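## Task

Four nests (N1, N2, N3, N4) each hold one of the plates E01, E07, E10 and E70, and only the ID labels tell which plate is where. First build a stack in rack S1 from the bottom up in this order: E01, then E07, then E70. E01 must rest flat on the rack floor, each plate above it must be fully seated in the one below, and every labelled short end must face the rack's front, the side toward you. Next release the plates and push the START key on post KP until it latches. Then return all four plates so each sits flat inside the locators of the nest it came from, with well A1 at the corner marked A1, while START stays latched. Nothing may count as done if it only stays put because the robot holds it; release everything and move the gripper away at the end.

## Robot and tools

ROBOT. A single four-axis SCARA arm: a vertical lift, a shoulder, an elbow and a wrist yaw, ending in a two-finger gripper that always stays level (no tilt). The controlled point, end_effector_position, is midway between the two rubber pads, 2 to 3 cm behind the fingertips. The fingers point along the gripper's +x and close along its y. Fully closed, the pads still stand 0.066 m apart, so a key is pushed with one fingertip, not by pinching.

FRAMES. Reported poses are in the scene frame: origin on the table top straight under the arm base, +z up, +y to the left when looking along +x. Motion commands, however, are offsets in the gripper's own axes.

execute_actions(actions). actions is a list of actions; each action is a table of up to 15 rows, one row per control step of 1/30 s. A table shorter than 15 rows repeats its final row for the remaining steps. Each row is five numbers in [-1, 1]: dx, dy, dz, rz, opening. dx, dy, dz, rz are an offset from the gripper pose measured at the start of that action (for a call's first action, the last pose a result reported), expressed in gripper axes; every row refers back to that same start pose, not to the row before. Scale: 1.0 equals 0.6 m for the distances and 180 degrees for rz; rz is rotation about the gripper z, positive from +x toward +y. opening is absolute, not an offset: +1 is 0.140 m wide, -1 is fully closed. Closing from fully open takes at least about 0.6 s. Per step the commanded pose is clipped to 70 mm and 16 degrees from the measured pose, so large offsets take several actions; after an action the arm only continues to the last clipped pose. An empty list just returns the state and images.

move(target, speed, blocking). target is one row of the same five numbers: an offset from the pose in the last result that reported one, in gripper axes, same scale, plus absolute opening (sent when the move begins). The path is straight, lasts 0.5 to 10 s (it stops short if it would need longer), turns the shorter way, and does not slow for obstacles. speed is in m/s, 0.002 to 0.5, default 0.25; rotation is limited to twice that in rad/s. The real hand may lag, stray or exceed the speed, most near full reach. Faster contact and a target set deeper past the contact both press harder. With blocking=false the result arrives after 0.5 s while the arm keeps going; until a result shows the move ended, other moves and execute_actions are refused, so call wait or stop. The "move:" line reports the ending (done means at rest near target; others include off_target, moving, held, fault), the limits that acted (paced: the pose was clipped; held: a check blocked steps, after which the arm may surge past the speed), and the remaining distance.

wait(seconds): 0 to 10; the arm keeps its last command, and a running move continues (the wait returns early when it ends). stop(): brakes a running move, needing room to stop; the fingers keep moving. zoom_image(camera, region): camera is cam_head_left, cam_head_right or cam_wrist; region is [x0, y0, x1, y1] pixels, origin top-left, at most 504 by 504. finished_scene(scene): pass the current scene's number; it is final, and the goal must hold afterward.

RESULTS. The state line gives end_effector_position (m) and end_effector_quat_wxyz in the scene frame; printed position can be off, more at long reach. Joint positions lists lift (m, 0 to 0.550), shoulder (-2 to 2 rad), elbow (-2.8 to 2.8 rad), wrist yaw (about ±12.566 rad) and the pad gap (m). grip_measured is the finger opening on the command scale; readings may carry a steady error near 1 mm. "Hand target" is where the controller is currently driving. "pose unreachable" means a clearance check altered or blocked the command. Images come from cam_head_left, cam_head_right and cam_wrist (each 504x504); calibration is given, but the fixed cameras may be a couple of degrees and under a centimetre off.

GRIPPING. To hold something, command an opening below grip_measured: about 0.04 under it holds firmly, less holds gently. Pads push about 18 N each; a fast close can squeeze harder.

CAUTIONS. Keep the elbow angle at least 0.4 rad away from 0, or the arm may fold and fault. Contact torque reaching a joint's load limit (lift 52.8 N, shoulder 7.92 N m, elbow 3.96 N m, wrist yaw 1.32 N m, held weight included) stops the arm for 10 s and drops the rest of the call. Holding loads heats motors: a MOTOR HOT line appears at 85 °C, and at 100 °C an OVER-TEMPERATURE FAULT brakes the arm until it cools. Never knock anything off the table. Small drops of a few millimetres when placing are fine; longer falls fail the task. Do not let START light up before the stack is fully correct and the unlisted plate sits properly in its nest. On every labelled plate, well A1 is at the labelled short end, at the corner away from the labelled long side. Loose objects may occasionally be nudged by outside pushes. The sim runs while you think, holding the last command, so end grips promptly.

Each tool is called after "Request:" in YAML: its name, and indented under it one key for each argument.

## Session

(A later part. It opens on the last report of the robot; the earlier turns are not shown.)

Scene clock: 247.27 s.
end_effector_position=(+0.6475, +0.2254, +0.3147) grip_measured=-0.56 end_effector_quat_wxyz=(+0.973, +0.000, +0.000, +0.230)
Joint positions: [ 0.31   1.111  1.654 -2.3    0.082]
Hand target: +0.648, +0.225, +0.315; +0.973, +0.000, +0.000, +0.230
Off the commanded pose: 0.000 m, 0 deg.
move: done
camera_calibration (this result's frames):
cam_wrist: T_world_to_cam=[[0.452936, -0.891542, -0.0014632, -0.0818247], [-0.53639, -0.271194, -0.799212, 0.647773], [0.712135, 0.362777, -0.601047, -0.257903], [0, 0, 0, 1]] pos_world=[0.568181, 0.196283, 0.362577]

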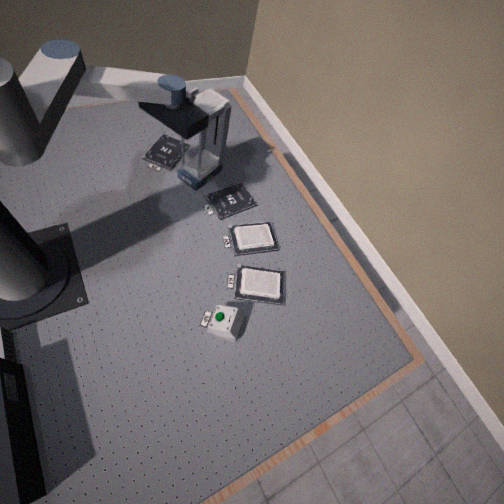

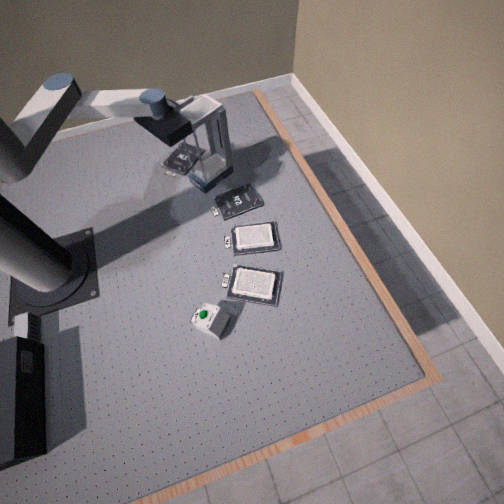

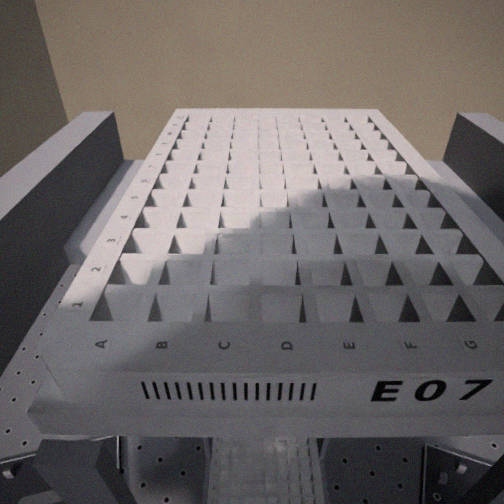

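Request:
move:
  target: [0, 0.0002, -0.01, 0.0001, -0.6]
  speed: 0.01

Scene clock: 249.67 s.
end_effector_position=(+0.6475, +0.2255, +0.3087) grip_measured=-0.56 end_effector_quat_wxyz=(+0.973, +0.000, +0.000, +0.230)
Joint positions: [ 0.304  1.111  1.654 -2.3    0.082]
Hand target: +0.647, +0.226, +0.309; +0.973, +0.000, +0.000, +0.230
Off the commanded pose: 0.000 m, 0 deg.
move: done
camera_calibration (this result's frames):
cam_wrist: T_world_to_cam=[[0.452972, -0.891524, -0.0014632, -0.0818404], [-0.536379, -0.271215, -0.799212, 0.642976], [0.71212, 0.362805, -0.601047, -0.261507], [0, 0, 0, 1]] pos_world=[0.568174, 0.196298, 0.356577]

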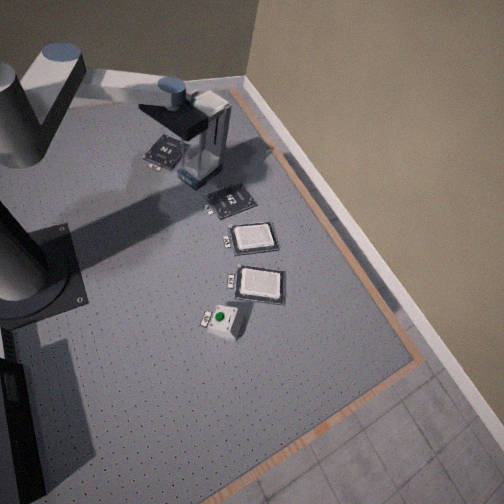

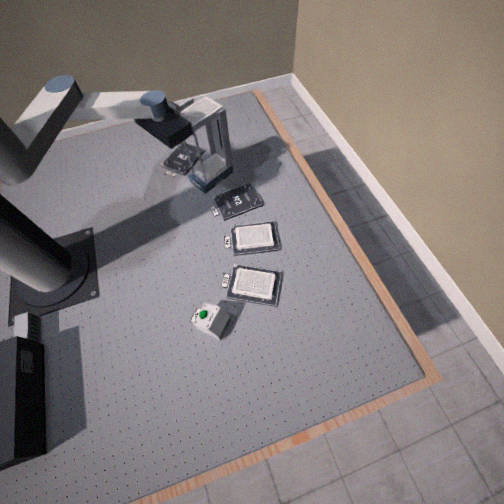

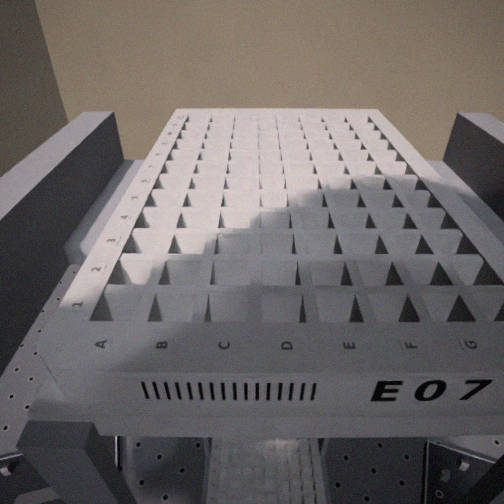

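Request:
move:
  target: [0, 0, -0.3728, 0, -0.6]
  speed: 0.15

Request:
move:
  target: [0, 0, -0.014, 0, -0.6]
  speed: 0.015

Scene clock: 253.97 s.
end_effector_position=(+0.6475, +0.2254, +0.0849) grip_measured=-0.56 end_effector_quat_wxyz=(+0.973, +0.000, +0.000, +0.230)
Joint positions: [ 0.08   1.111  1.654 -2.3    0.082]
Hand target: +0.648, +0.225, +0.085; +0.973, +0.000, +0.000, +0.230
Off the commanded pose: 0.000 m, 0 deg.
move: done
camera_calibration (this result's frames):
cam_wrist: T_world_to_cam=[[0.452932, -0.891544, -0.0014632, -0.0821523], [-0.536391, -0.271191, -0.799212, 0.464143], [0.712136, 0.362774, -0.601047, -0.395995], [0, 0, 0, 1]] pos_world=[0.568174, 0.196286, 0.132817]

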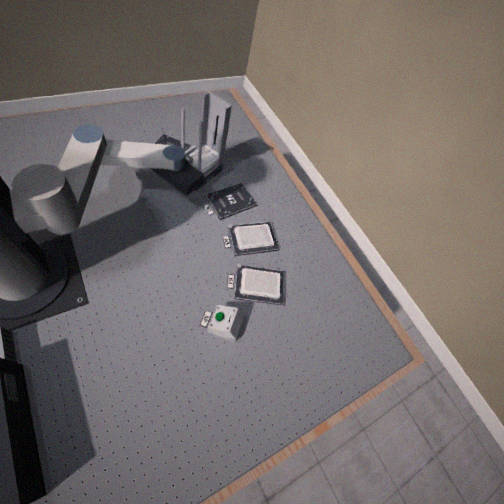

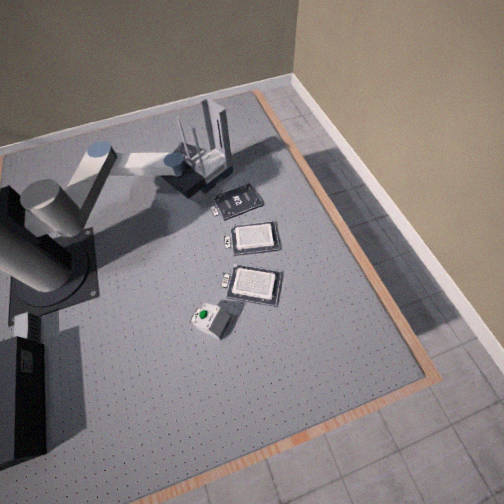

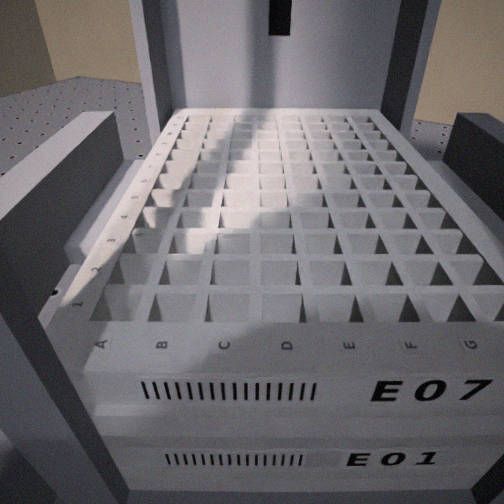

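Scene clock: 254.73 s.
end_effector_position=(+0.6475, +0.2254, +0.0765) grip_measured=-0.56 end_effector_quat_wxyz=(+0.973, +0.000, +0.000, +0.230)
Joint positions: [ 0.071  1.111  1.654 -2.3    0.082]
Hand target: +0.648, +0.225, +0.077; +0.973, +0.000, +0.000, +0.230
Off the commanded pose: 0.000 m, 0 deg.
move: done
camera_calibration (this result's frames):
cam_wrist: T_world_to_cam=[[0.452931, -0.891544, -0.0014632, -0.0821645], [-0.536391, -0.271191, -0.799212, 0.457406], [0.712136, 0.362773, -0.601047, -0.401061], [0, 0, 0, 1]] pos_world=[0.568174, 0.196286, 0.124388]

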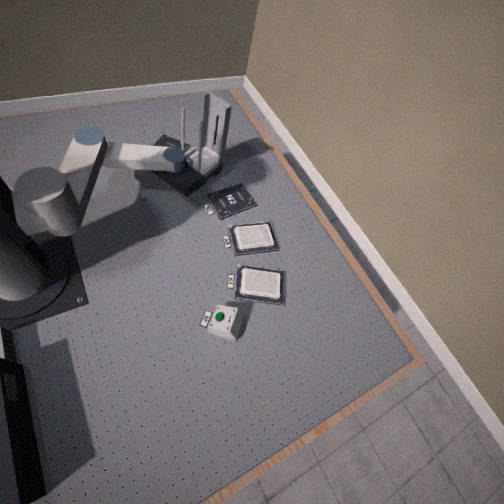

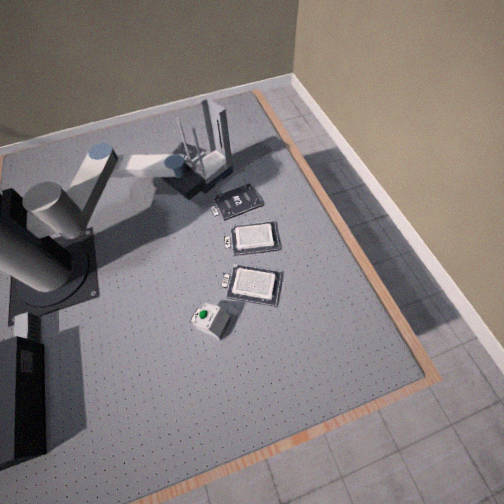

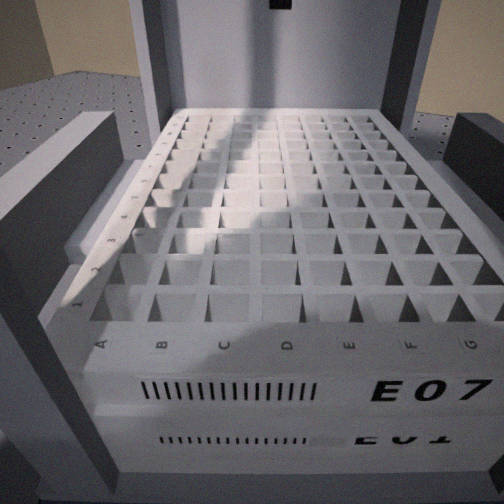

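Plate unchanged in grip and already below the top of E01 (nesting). Release.

Request:
execute_actions:
  actions:
    - [[0,0,0,0,-0.08]]

Request:
move:
  target: [-0.19167, 0, 0, 0, -0.08]
  speed: 0.15

Scene clock: 256.73 s.
end_effector_position=(+0.6475, +0.2254, +0.0765) grip_measured=-0.08 end_effector_quat_wxyz=(+0.973, +0.000, +0.000, +0.230)
Joint positions: [ 0.071  1.111  1.654 -2.3    0.1  ]
Hand target: +0.648, +0.225, +0.076; +0.973, +0.000, +0.000, +0.230
Off the commanded pose: 0.000 m, 0 deg.
camera_calibration (this result's frames):
cam_wrist: T_world_to_cam=[[0.452929, -0.891546, -0.0014632, -0.0821628], [-0.536392, -0.271189, -0.799212, 0.457406], [0.712137, 0.362771, -0.601047, -0.401062], [0, 0, 0, 1]] pos_world=[0.568174, 0.196285, 0.124388]

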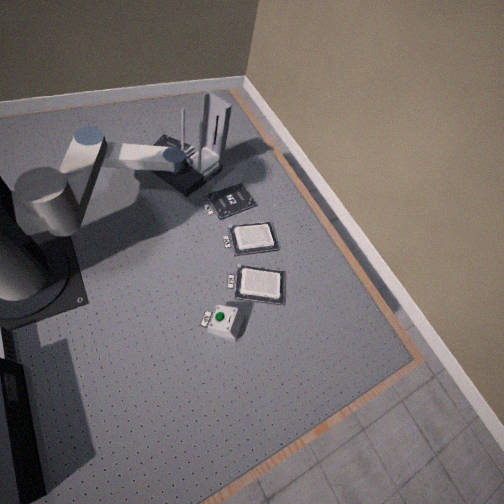

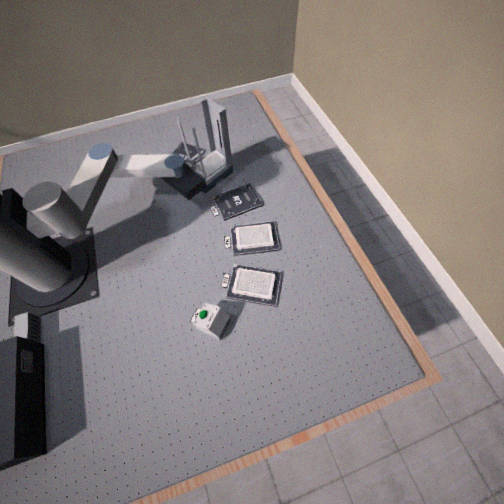

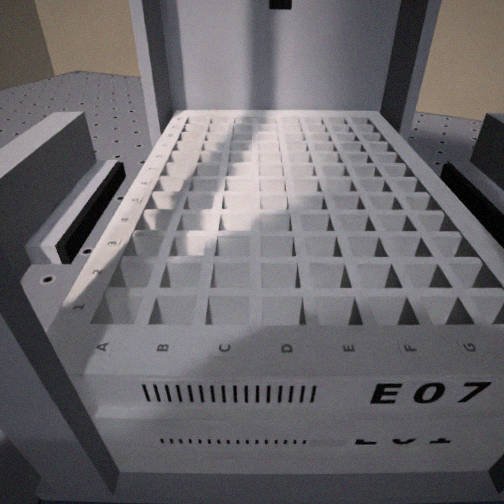

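Scene clock: 257.83 s.
end_effector_position=(+0.5447, +0.1738, +0.0765) grip_measured=-0.08 end_effector_quat_wxyz=(+0.973, +0.000, +0.000, +0.230)
Joint positions: [ 0.071  1.331  1.076 -1.943  0.1  ]
Hand target: +0.545, +0.174, +0.076; +0.973, +0.000, +0.000, +0.230
Off the commanded pose: 0.000 m, 0 deg.
move: done
camera_calibration (this result's frames):
cam_wrist: T_world_to_cam=[[0.452587, -0.891719, -0.0014632, -0.0814224], [-0.536495, -0.270984, -0.799212, 0.38826], [0.712276, 0.362498, -0.601047, -0.30912], [0, 0, 0, 1]] pos_world=[0.465329, 0.144662, 0.124387]

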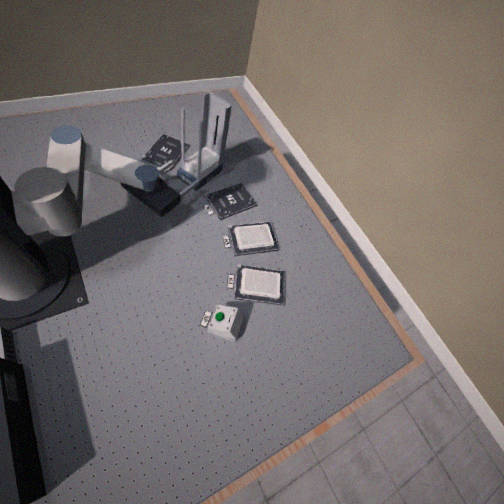

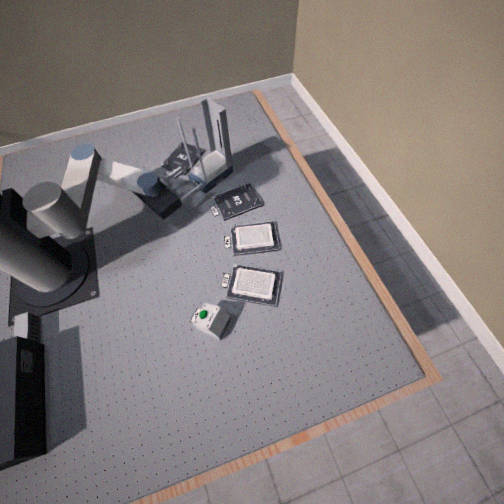

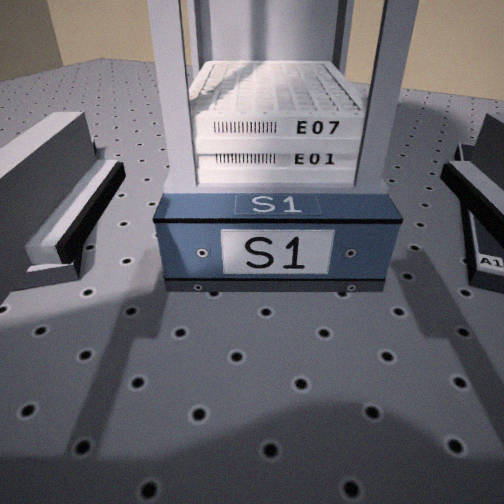

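Request:
move:
  target: [-0.17467, -0.38578, 0.03917, -0.21439, -0.08]
  speed: 0.3

Request:
zoom_image:
  camera: "cam_wrist"
  region: [145, 125, 385, 305]

Request:
zoom_image:
  camera: "cam_wrist"
  region: [384, 125, 504, 305]

Scene clock: 264.53 s.
end_effector_position=(+0.5547, -0.0801, +0.1000) grip_measured=-0.08 end_effector_quat_wxyz=(+0.995, +0.000, +0.000, -0.105)
Joint positions: [ 0.095  0.729  0.983 -1.922  0.1  ]
Hand target: +0.555, -0.080, +0.100; +0.995, +0.000, +0.000, -0.104
Off the commanded pose: 0.000 m, 0 deg.
move: done
camera_calibration (this result's frames):
cam_wrist: T_world_to_cam=[[-0.202699, -0.97924, -0.0014632, 0.0441631], [-0.588334, 0.122977, -0.799212, 0.403886], [0.782801, -0.161138, -0.601047, -0.291141], [0, 0, 0, 1]] pos_world=[0.474477, -0.0533362, 0.147866]

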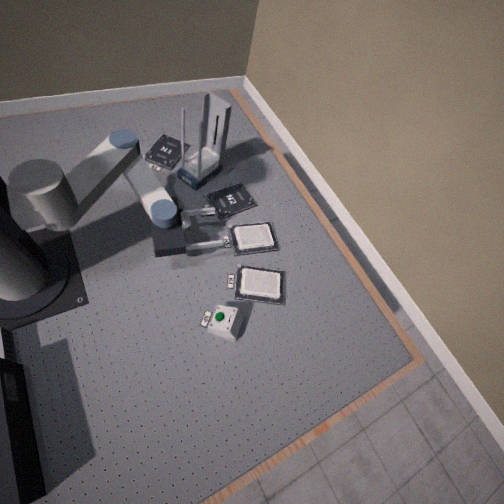

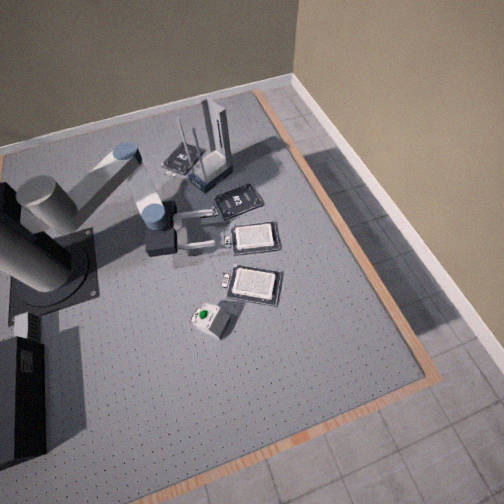

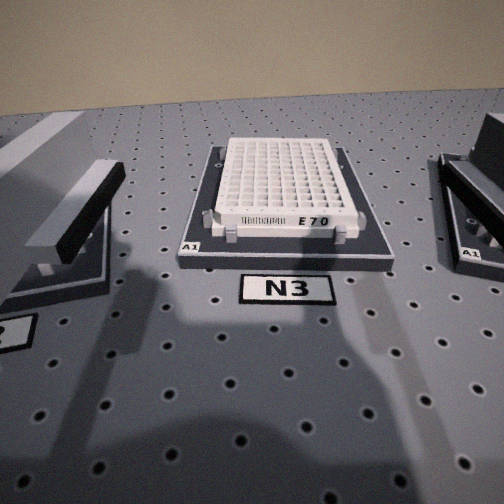

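Region (145, 125, 385, 305) of cam_wrist's 504x504 image, scaled by 2.100, with more detail than that image has; it fills the top 378 rows of this view, and the rest is white.

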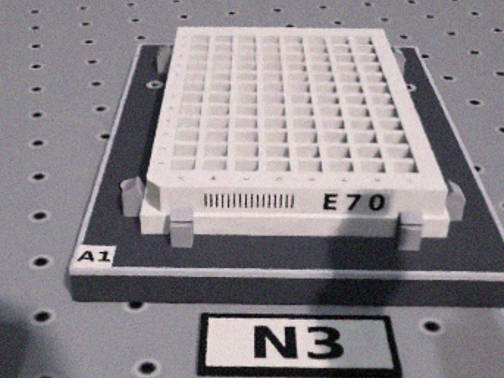

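Region (384, 125, 504, 305) of cam_wrist's 504x504 image, scaled by 2.800, with more detail than that image has.

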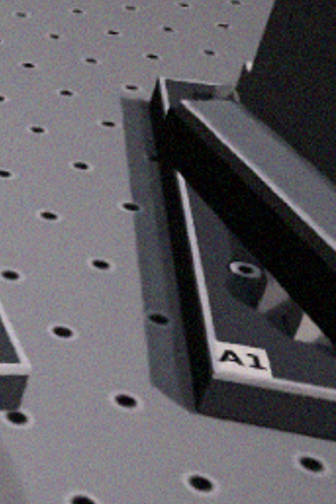

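Request:
move:
  target: [0.24915, -0.01617, -0.08, -0.00578, -0.08]
  speed: 0.2

Request:
move:
  target: [0, 0, -0.0302, 0, -0.08]
  speed: 0.05

Request:
zoom_image:
  camera: "cam_wrist"
  region: [150, 90, 410, 190]

Scene clock: 277.10 s.
end_effector_position=(+0.6989, -0.1207, +0.0519) grip_measured=-0.08 end_effector_quat_wxyz=(+0.994, +0.000, +0.000, -0.114)
Joint positions: [ 0.047  0.412  1.736 -2.375  0.1  ]
Hand target: +0.699, -0.121, +0.052; +0.994, +0.000, +0.000, -0.114
Off the commanded pose: 0.000 m, 0 deg.
move: done
camera_calibration (this result's frames):
cam_wrist: T_world_to_cam=[[-0.220282, -0.975435, -0.0014632, 0.0463641], [-0.586026, 0.133541, -0.799212, 0.455002], [0.779775, -0.175195, -0.601047, -0.439078], [0, 0, 0, 1]] pos_world=[0.619238, -0.0924605, 0.0998046]

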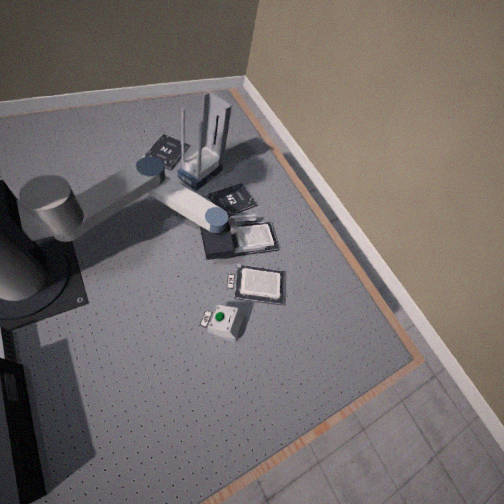

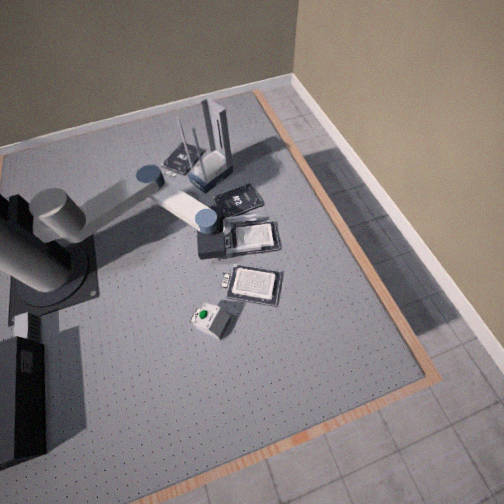

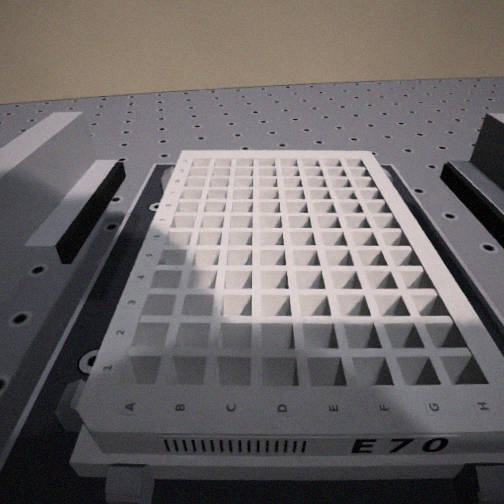

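Scene clock: 277.80 s.
end_effector_position=(+0.6989, -0.1207, +0.0337) grip_measured=-0.08 end_effector_quat_wxyz=(+0.994, +0.000, +0.000, -0.114)
Joint positions: [ 0.029  0.412  1.736 -2.375  0.1  ]
Hand target: +0.699, -0.121, +0.034; +0.994, +0.000, +0.000, -0.114
Off the commanded pose: 0.000 m, 0 deg.
move: done
camera_calibration (this result's frames):
cam_wrist: T_world_to_cam=[[-0.220302, -0.975431, -0.0014632, 0.0463418], [-0.586023, 0.133553, -0.799212, 0.440466], [0.779772, -0.17521, -0.601047, -0.450008], [0, 0, 0, 1]] pos_world=[0.619236, -0.0924683, 0.0816178]

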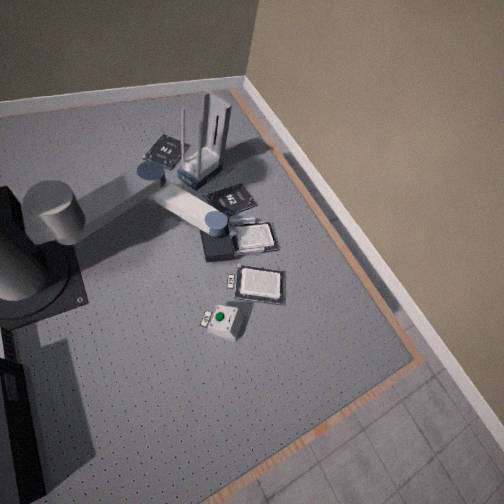

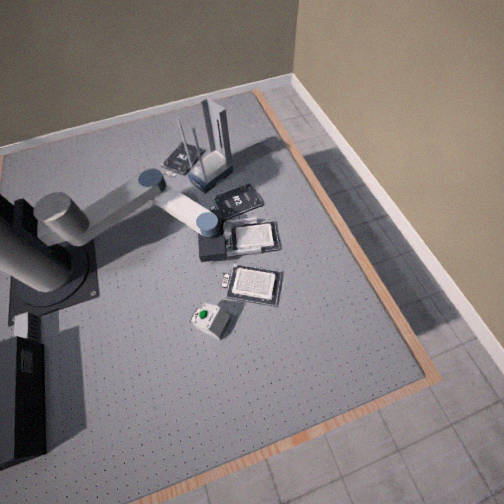

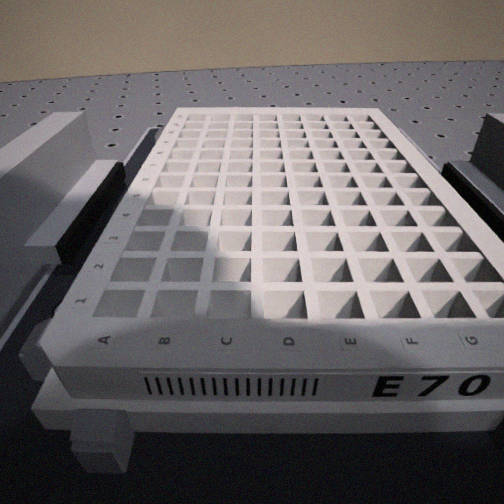

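Region (150, 90, 410, 190) of cam_wrist's 504x504 image, scaled by 1.938, with more detail than that image has; it fills the top 194 rows of this view, and the rest is white.

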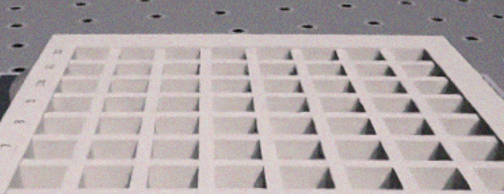

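Request:
move:
  target: [0.0009, -0.0006, 0.0003, 0, -0.08]
  speed: 0.01

Scene clock: 281.30 s.
end_effector_position=(+0.6994, -0.1211, +0.0338) grip_measured=-0.08 end_effector_quat_wxyz=(+0.994, +0.000, +0.000, -0.113)
Joint positions: [ 0.029  0.41   1.739 -2.376  0.1  ]
Hand target: +0.699, -0.121, +0.034; +0.994, +0.000, +0.000, -0.114
Off the commanded pose: 0.000 m, 0 deg.
move: done
camera_calibration (this result's frames):
cam_wrist: T_world_to_cam=[[-0.220061, -0.975485, -0.0014632, 0.0458705], [-0.586056, 0.133408, -0.799212, 0.440871], [0.779815, -0.175018, -0.601047, -0.450353], [0, 0, 0, 1]] pos_world=[0.619661, -0.0928893, 0.0817329]

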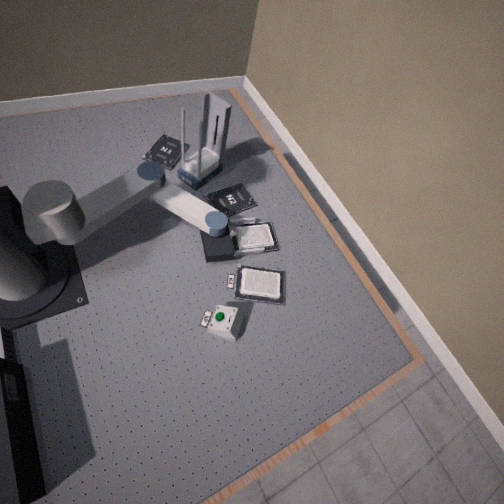

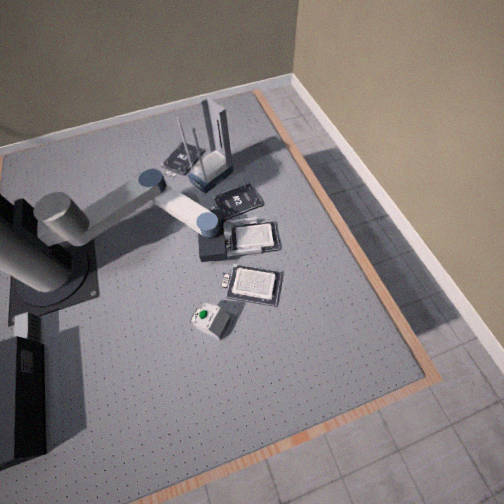

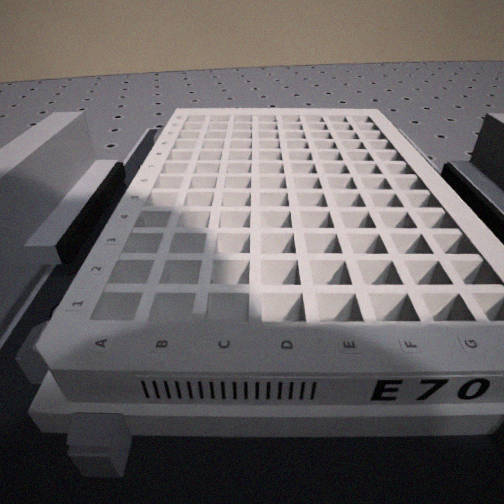

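Request:
execute_actions:
  actions:
    - [[0,0,0,0,-0.44]]
    - [[0,0,0,0,-0.46],[0,0,0,0,-0.47],[0,0,0,0,-0.48],[0,0,0,0,-0.49],[0,0,0,0,-0.50],[0,0,0,0,-0.51],[0,0,0,0,-0.52],[0,0,0,0,-0.53],[0,0,0,0,-0.54],[0,0,0,0,-0.55],[0,0,0,0,-0.56],[0,0,0,0,-0.57],[0,0,0,0,-0.58],[0,0,0,0,-0.59],[0,0,0,0,-0.60]]

Request:
move:
  target: [0, 0, 0.04, 0, -0.6]
  speed: 0.06

Scene clock: 285.30 s.
end_effector_position=(+0.6994, -0.1211, +0.0338) grip_measured=-0.56 end_effector_quat_wxyz=(+0.994, +0.000, +0.000, -0.113)
Joint positions: [ 0.029  0.41   1.739 -2.376  0.082]
Hand target: +0.699, -0.121, +0.034; +0.994, +0.000, +0.000, -0.113
Off the commanded pose: 0.000 m, 0 deg.
camera_calibration (this result's frames):
cam_wrist: T_world_to_cam=[[-0.220055, -0.975486, -0.0014632, 0.0458722], [-0.586057, 0.133404, -0.799212, 0.440871], [0.779816, -0.175013, -0.601047, -0.450354], [0, 0, 0, 1]] pos_world=[0.619663, -0.0928841, 0.081733]

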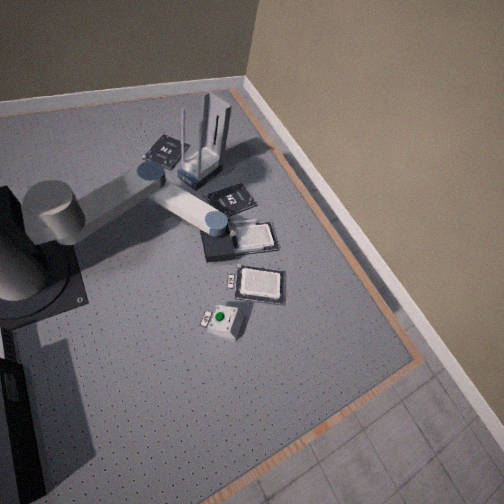

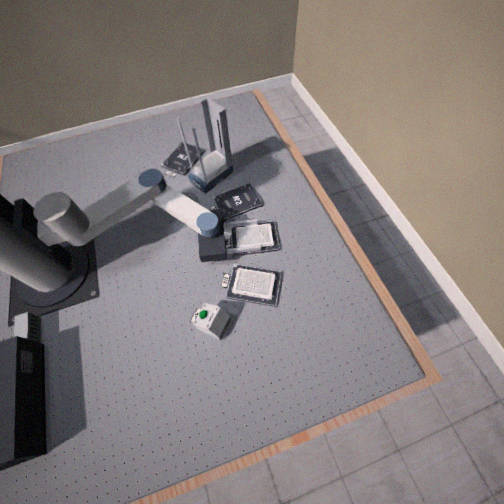

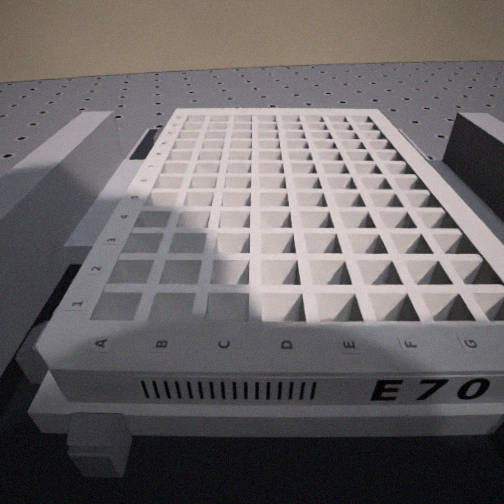

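Scene clock: 286.03 s.
end_effector_position=(+0.6994, -0.1211, +0.0579) grip_measured=-0.56 end_effector_quat_wxyz=(+0.994, +0.000, +0.000, -0.113)
Joint positions: [ 0.053  0.41   1.739 -2.376  0.082]
Hand target: +0.699, -0.121, +0.058; +0.994, +0.000, +0.000, -0.113
Off the commanded pose: 0.000 m, 0 deg.
move: done
camera_calibration (this result's frames):
cam_wrist: T_world_to_cam=[[-0.220041, -0.975489, -0.0014632, 0.0459019], [-0.586059, 0.133396, -0.799212, 0.460097], [0.779818, -0.175002, -0.601047, -0.435898], [0, 0, 0, 1]] pos_world=[0.619666, -0.0928816, 0.105787]

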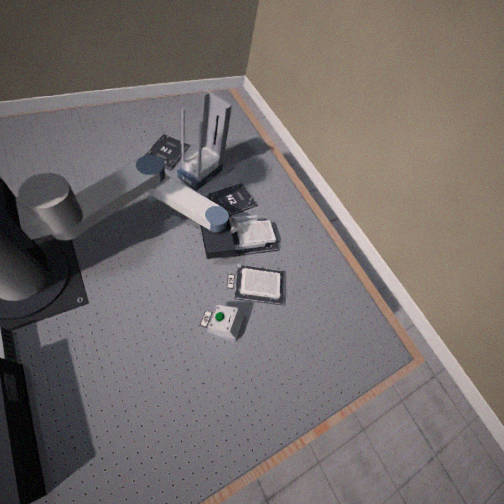

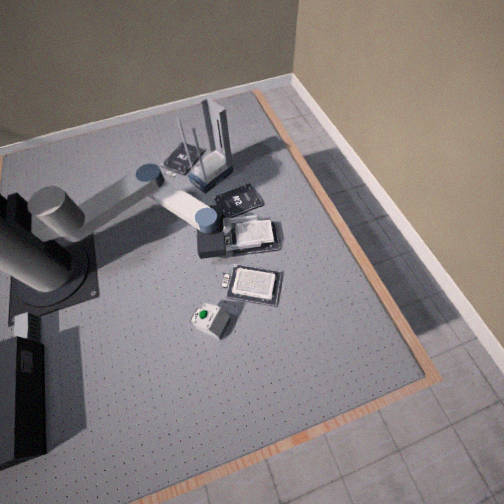

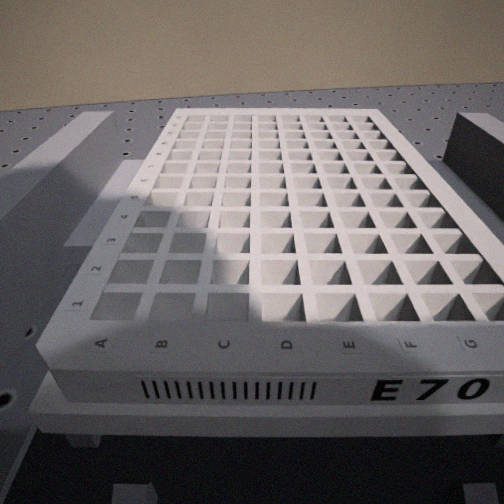

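Request:
move:
  target: [-0.07273, 0.2899, 0.45017, 0.09972, -0.6]
  speed: 0.25

Scene clock: 290.53 s.
end_effector_position=(+0.6960, +0.0584, +0.3280) grip_measured=-0.56 end_effector_quat_wxyz=(+0.999, +0.000, +0.000, +0.043)
Joint positions: [ 0.323  0.792  1.658 -2.363  0.082]
Hand target: +0.696, +0.058, +0.328; +0.999, +0.000, +0.000, +0.043
Off the commanded pose: 0.000 m, 0 deg.
move: done
camera_calibration (this result's frames):
cam_wrist: T_world_to_cam=[[0.0919217, -0.995765, -0.0014632, 0.00466432], [-0.598611, -0.054085, -0.799212, 0.669764], [0.795749, 0.0743409, -0.601047, -0.265117], [0, 0, 0, 1]] pos_world=[0.611466, 0.0605778, 0.375943]

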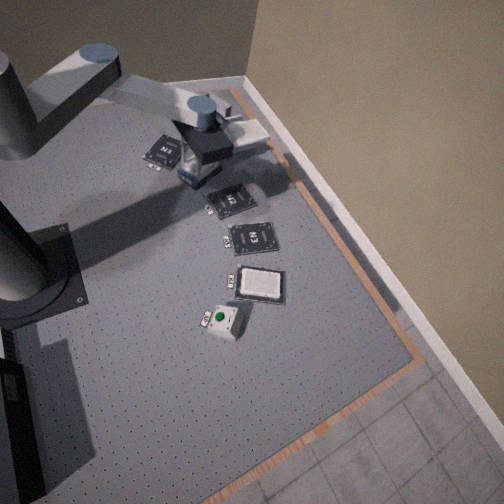

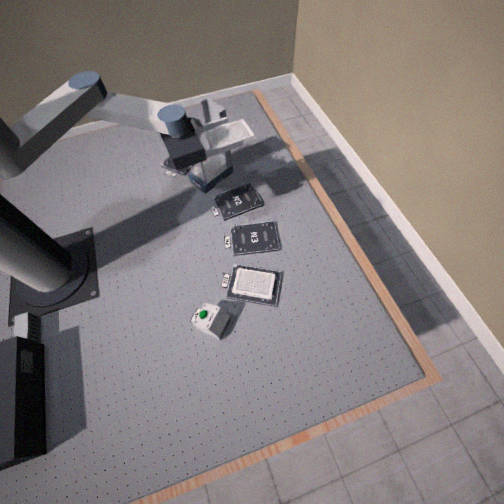

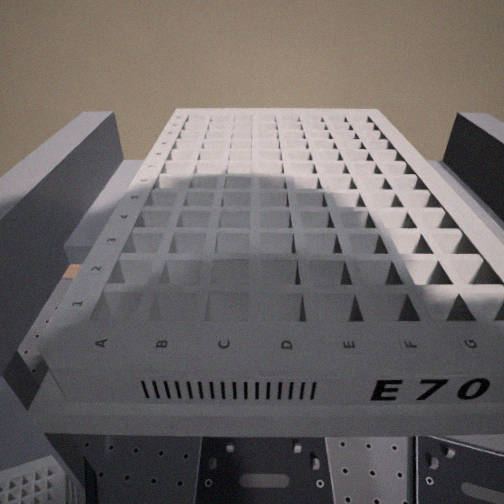

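Request:
move:
  target: [-0.05648, 0.28428, 0, 0.12024, -0.6]
  speed: 0.2

Request:
move:
  target: [0, 0, -0.022, 0, -0.6]
  speed: 0.03

Request:
zoom_image:
  camera: "cam_wrist"
  region: [0, 384, 160, 504]

Scene clock: 294.83 s.
end_effector_position=(+0.6473, +0.2255, +0.3280) grip_measured=-0.56 end_effector_quat_wxyz=(+0.973, +0.000, +0.000, +0.230)
Joint positions: [ 0.323  1.112  1.653 -2.3    0.082]
Hand target: +0.647, +0.225, +0.328; +0.973, +0.000, +0.000, +0.230
Off the commanded pose: 0.000 m, 0 deg.
move: done
camera_calibration (this result's frames):
cam_wrist: T_world_to_cam=[[0.453274, -0.89137, -0.0014632, -0.0819056], [-0.536286, -0.271397, -0.799212, 0.658355], [0.711997, 0.363047, -0.601047, -0.249737], [0, 0, 0, 1]] pos_world=[0.568005, 0.196334, 0.375942]

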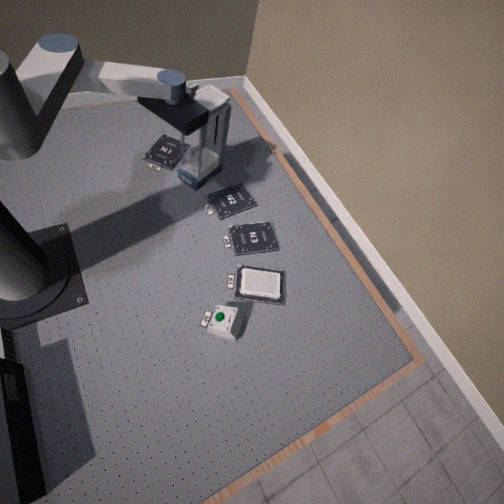

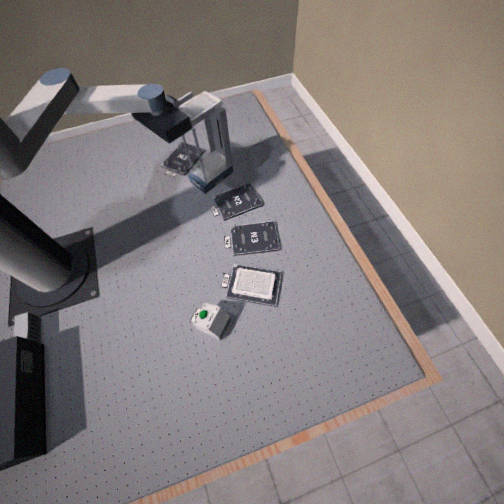

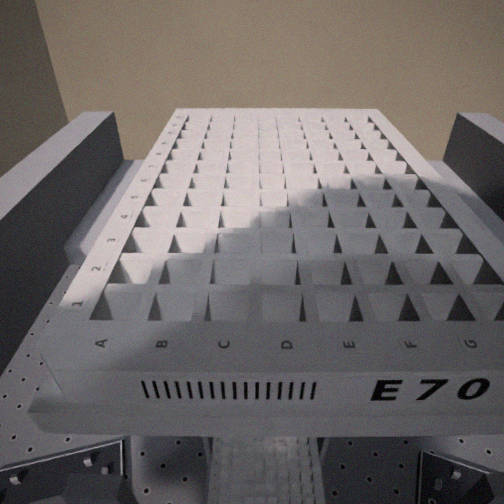

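Scene clock: 295.53 s.
end_effector_position=(+0.6473, +0.2255, +0.3148) grip_measured=-0.56 end_effector_quat_wxyz=(+0.973, +0.000, +0.000, +0.230)
Joint positions: [ 0.31   1.112  1.653 -2.3    0.082]
Hand target: +0.647, +0.226, +0.315; +0.973, +0.000, +0.000, +0.230
Off the commanded pose: 0.000 m, 0 deg.
move: done
camera_calibration (this result's frames):
cam_wrist: T_world_to_cam=[[0.453278, -0.891368, -0.0014632, -0.0819236], [-0.536285, -0.271399, -0.799212, 0.647741], [0.711995, 0.36305, -0.601047, -0.257718], [0, 0, 0, 1]] pos_world=[0.568002, 0.196337, 0.362663]

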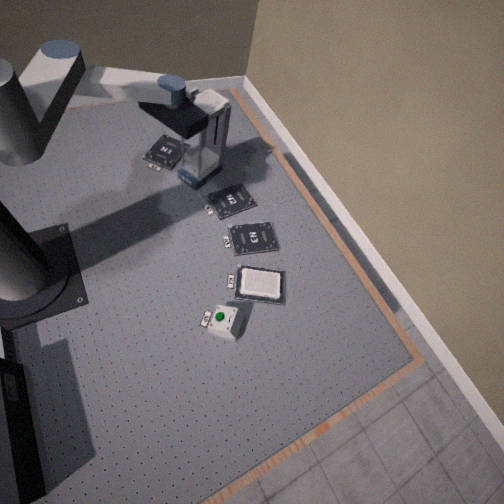

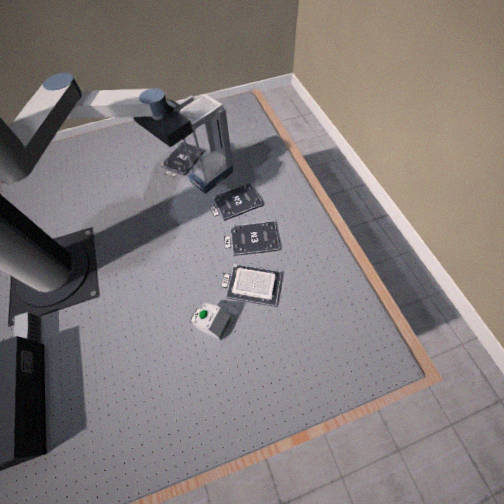

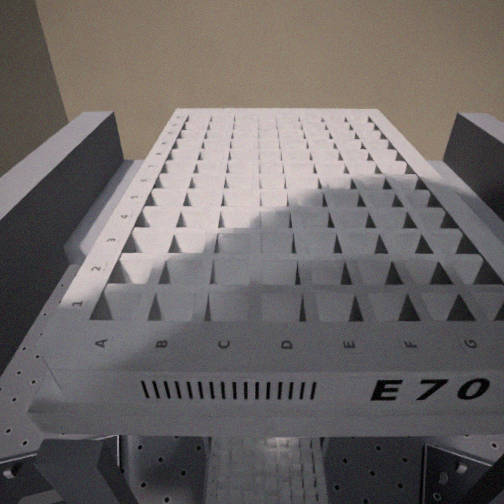

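Region (0, 384, 160, 504) of cam_wrist's 504x504 image, scaled by 3.150, with more detail than that image has; it fills the top 378 rows of this view, and the rest is white.

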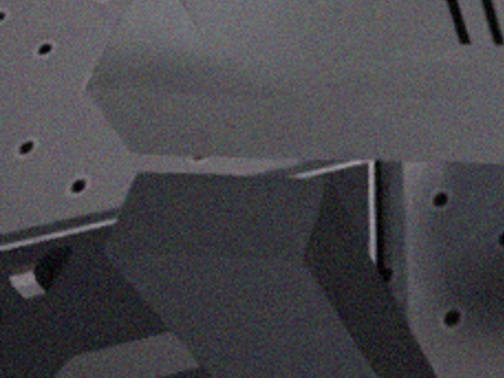

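Same as the E01 entry. Go in slowly.

Request:
move:
  target: [0, 0, -0.01, 0, -0.6]
  speed: 0.01

Scene clock: 297.80 s.
end_effector_position=(+0.6473, +0.2255, +0.3088) grip_measured=-0.56 end_effector_quat_wxyz=(+0.973, +0.000, +0.000, +0.230)
Joint positions: [ 0.304  1.112  1.653 -2.3    0.082]
Hand target: +0.647, +0.226, +0.309; +0.973, +0.000, +0.000, +0.230
Off the commanded pose: 0.000 m, 0 deg.
move: done
camera_calibration (this result's frames):
cam_wrist: T_world_to_cam=[[0.453281, -0.891366, -0.0014632, -0.0819339], [-0.536284, -0.271402, -0.799212, 0.642948], [0.711994, 0.363053, -0.601047, -0.261323], [0, 0, 0, 1]] pos_world=[0.568002, 0.196338, 0.356664]

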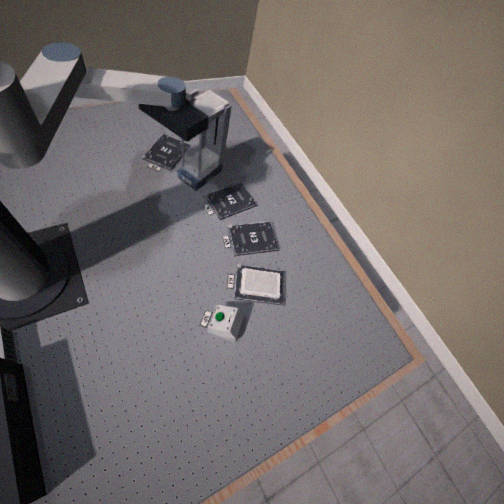

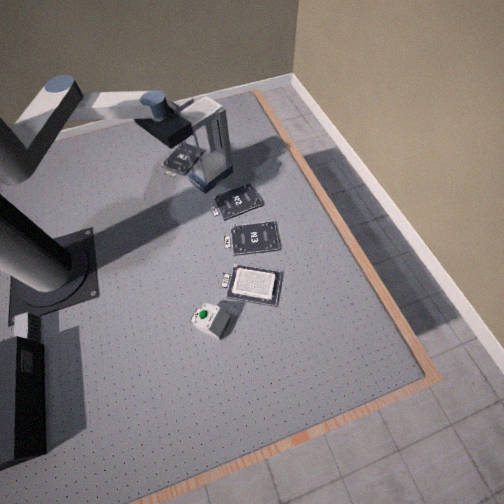

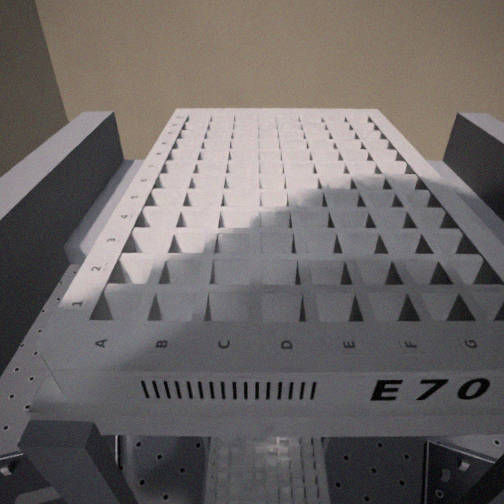

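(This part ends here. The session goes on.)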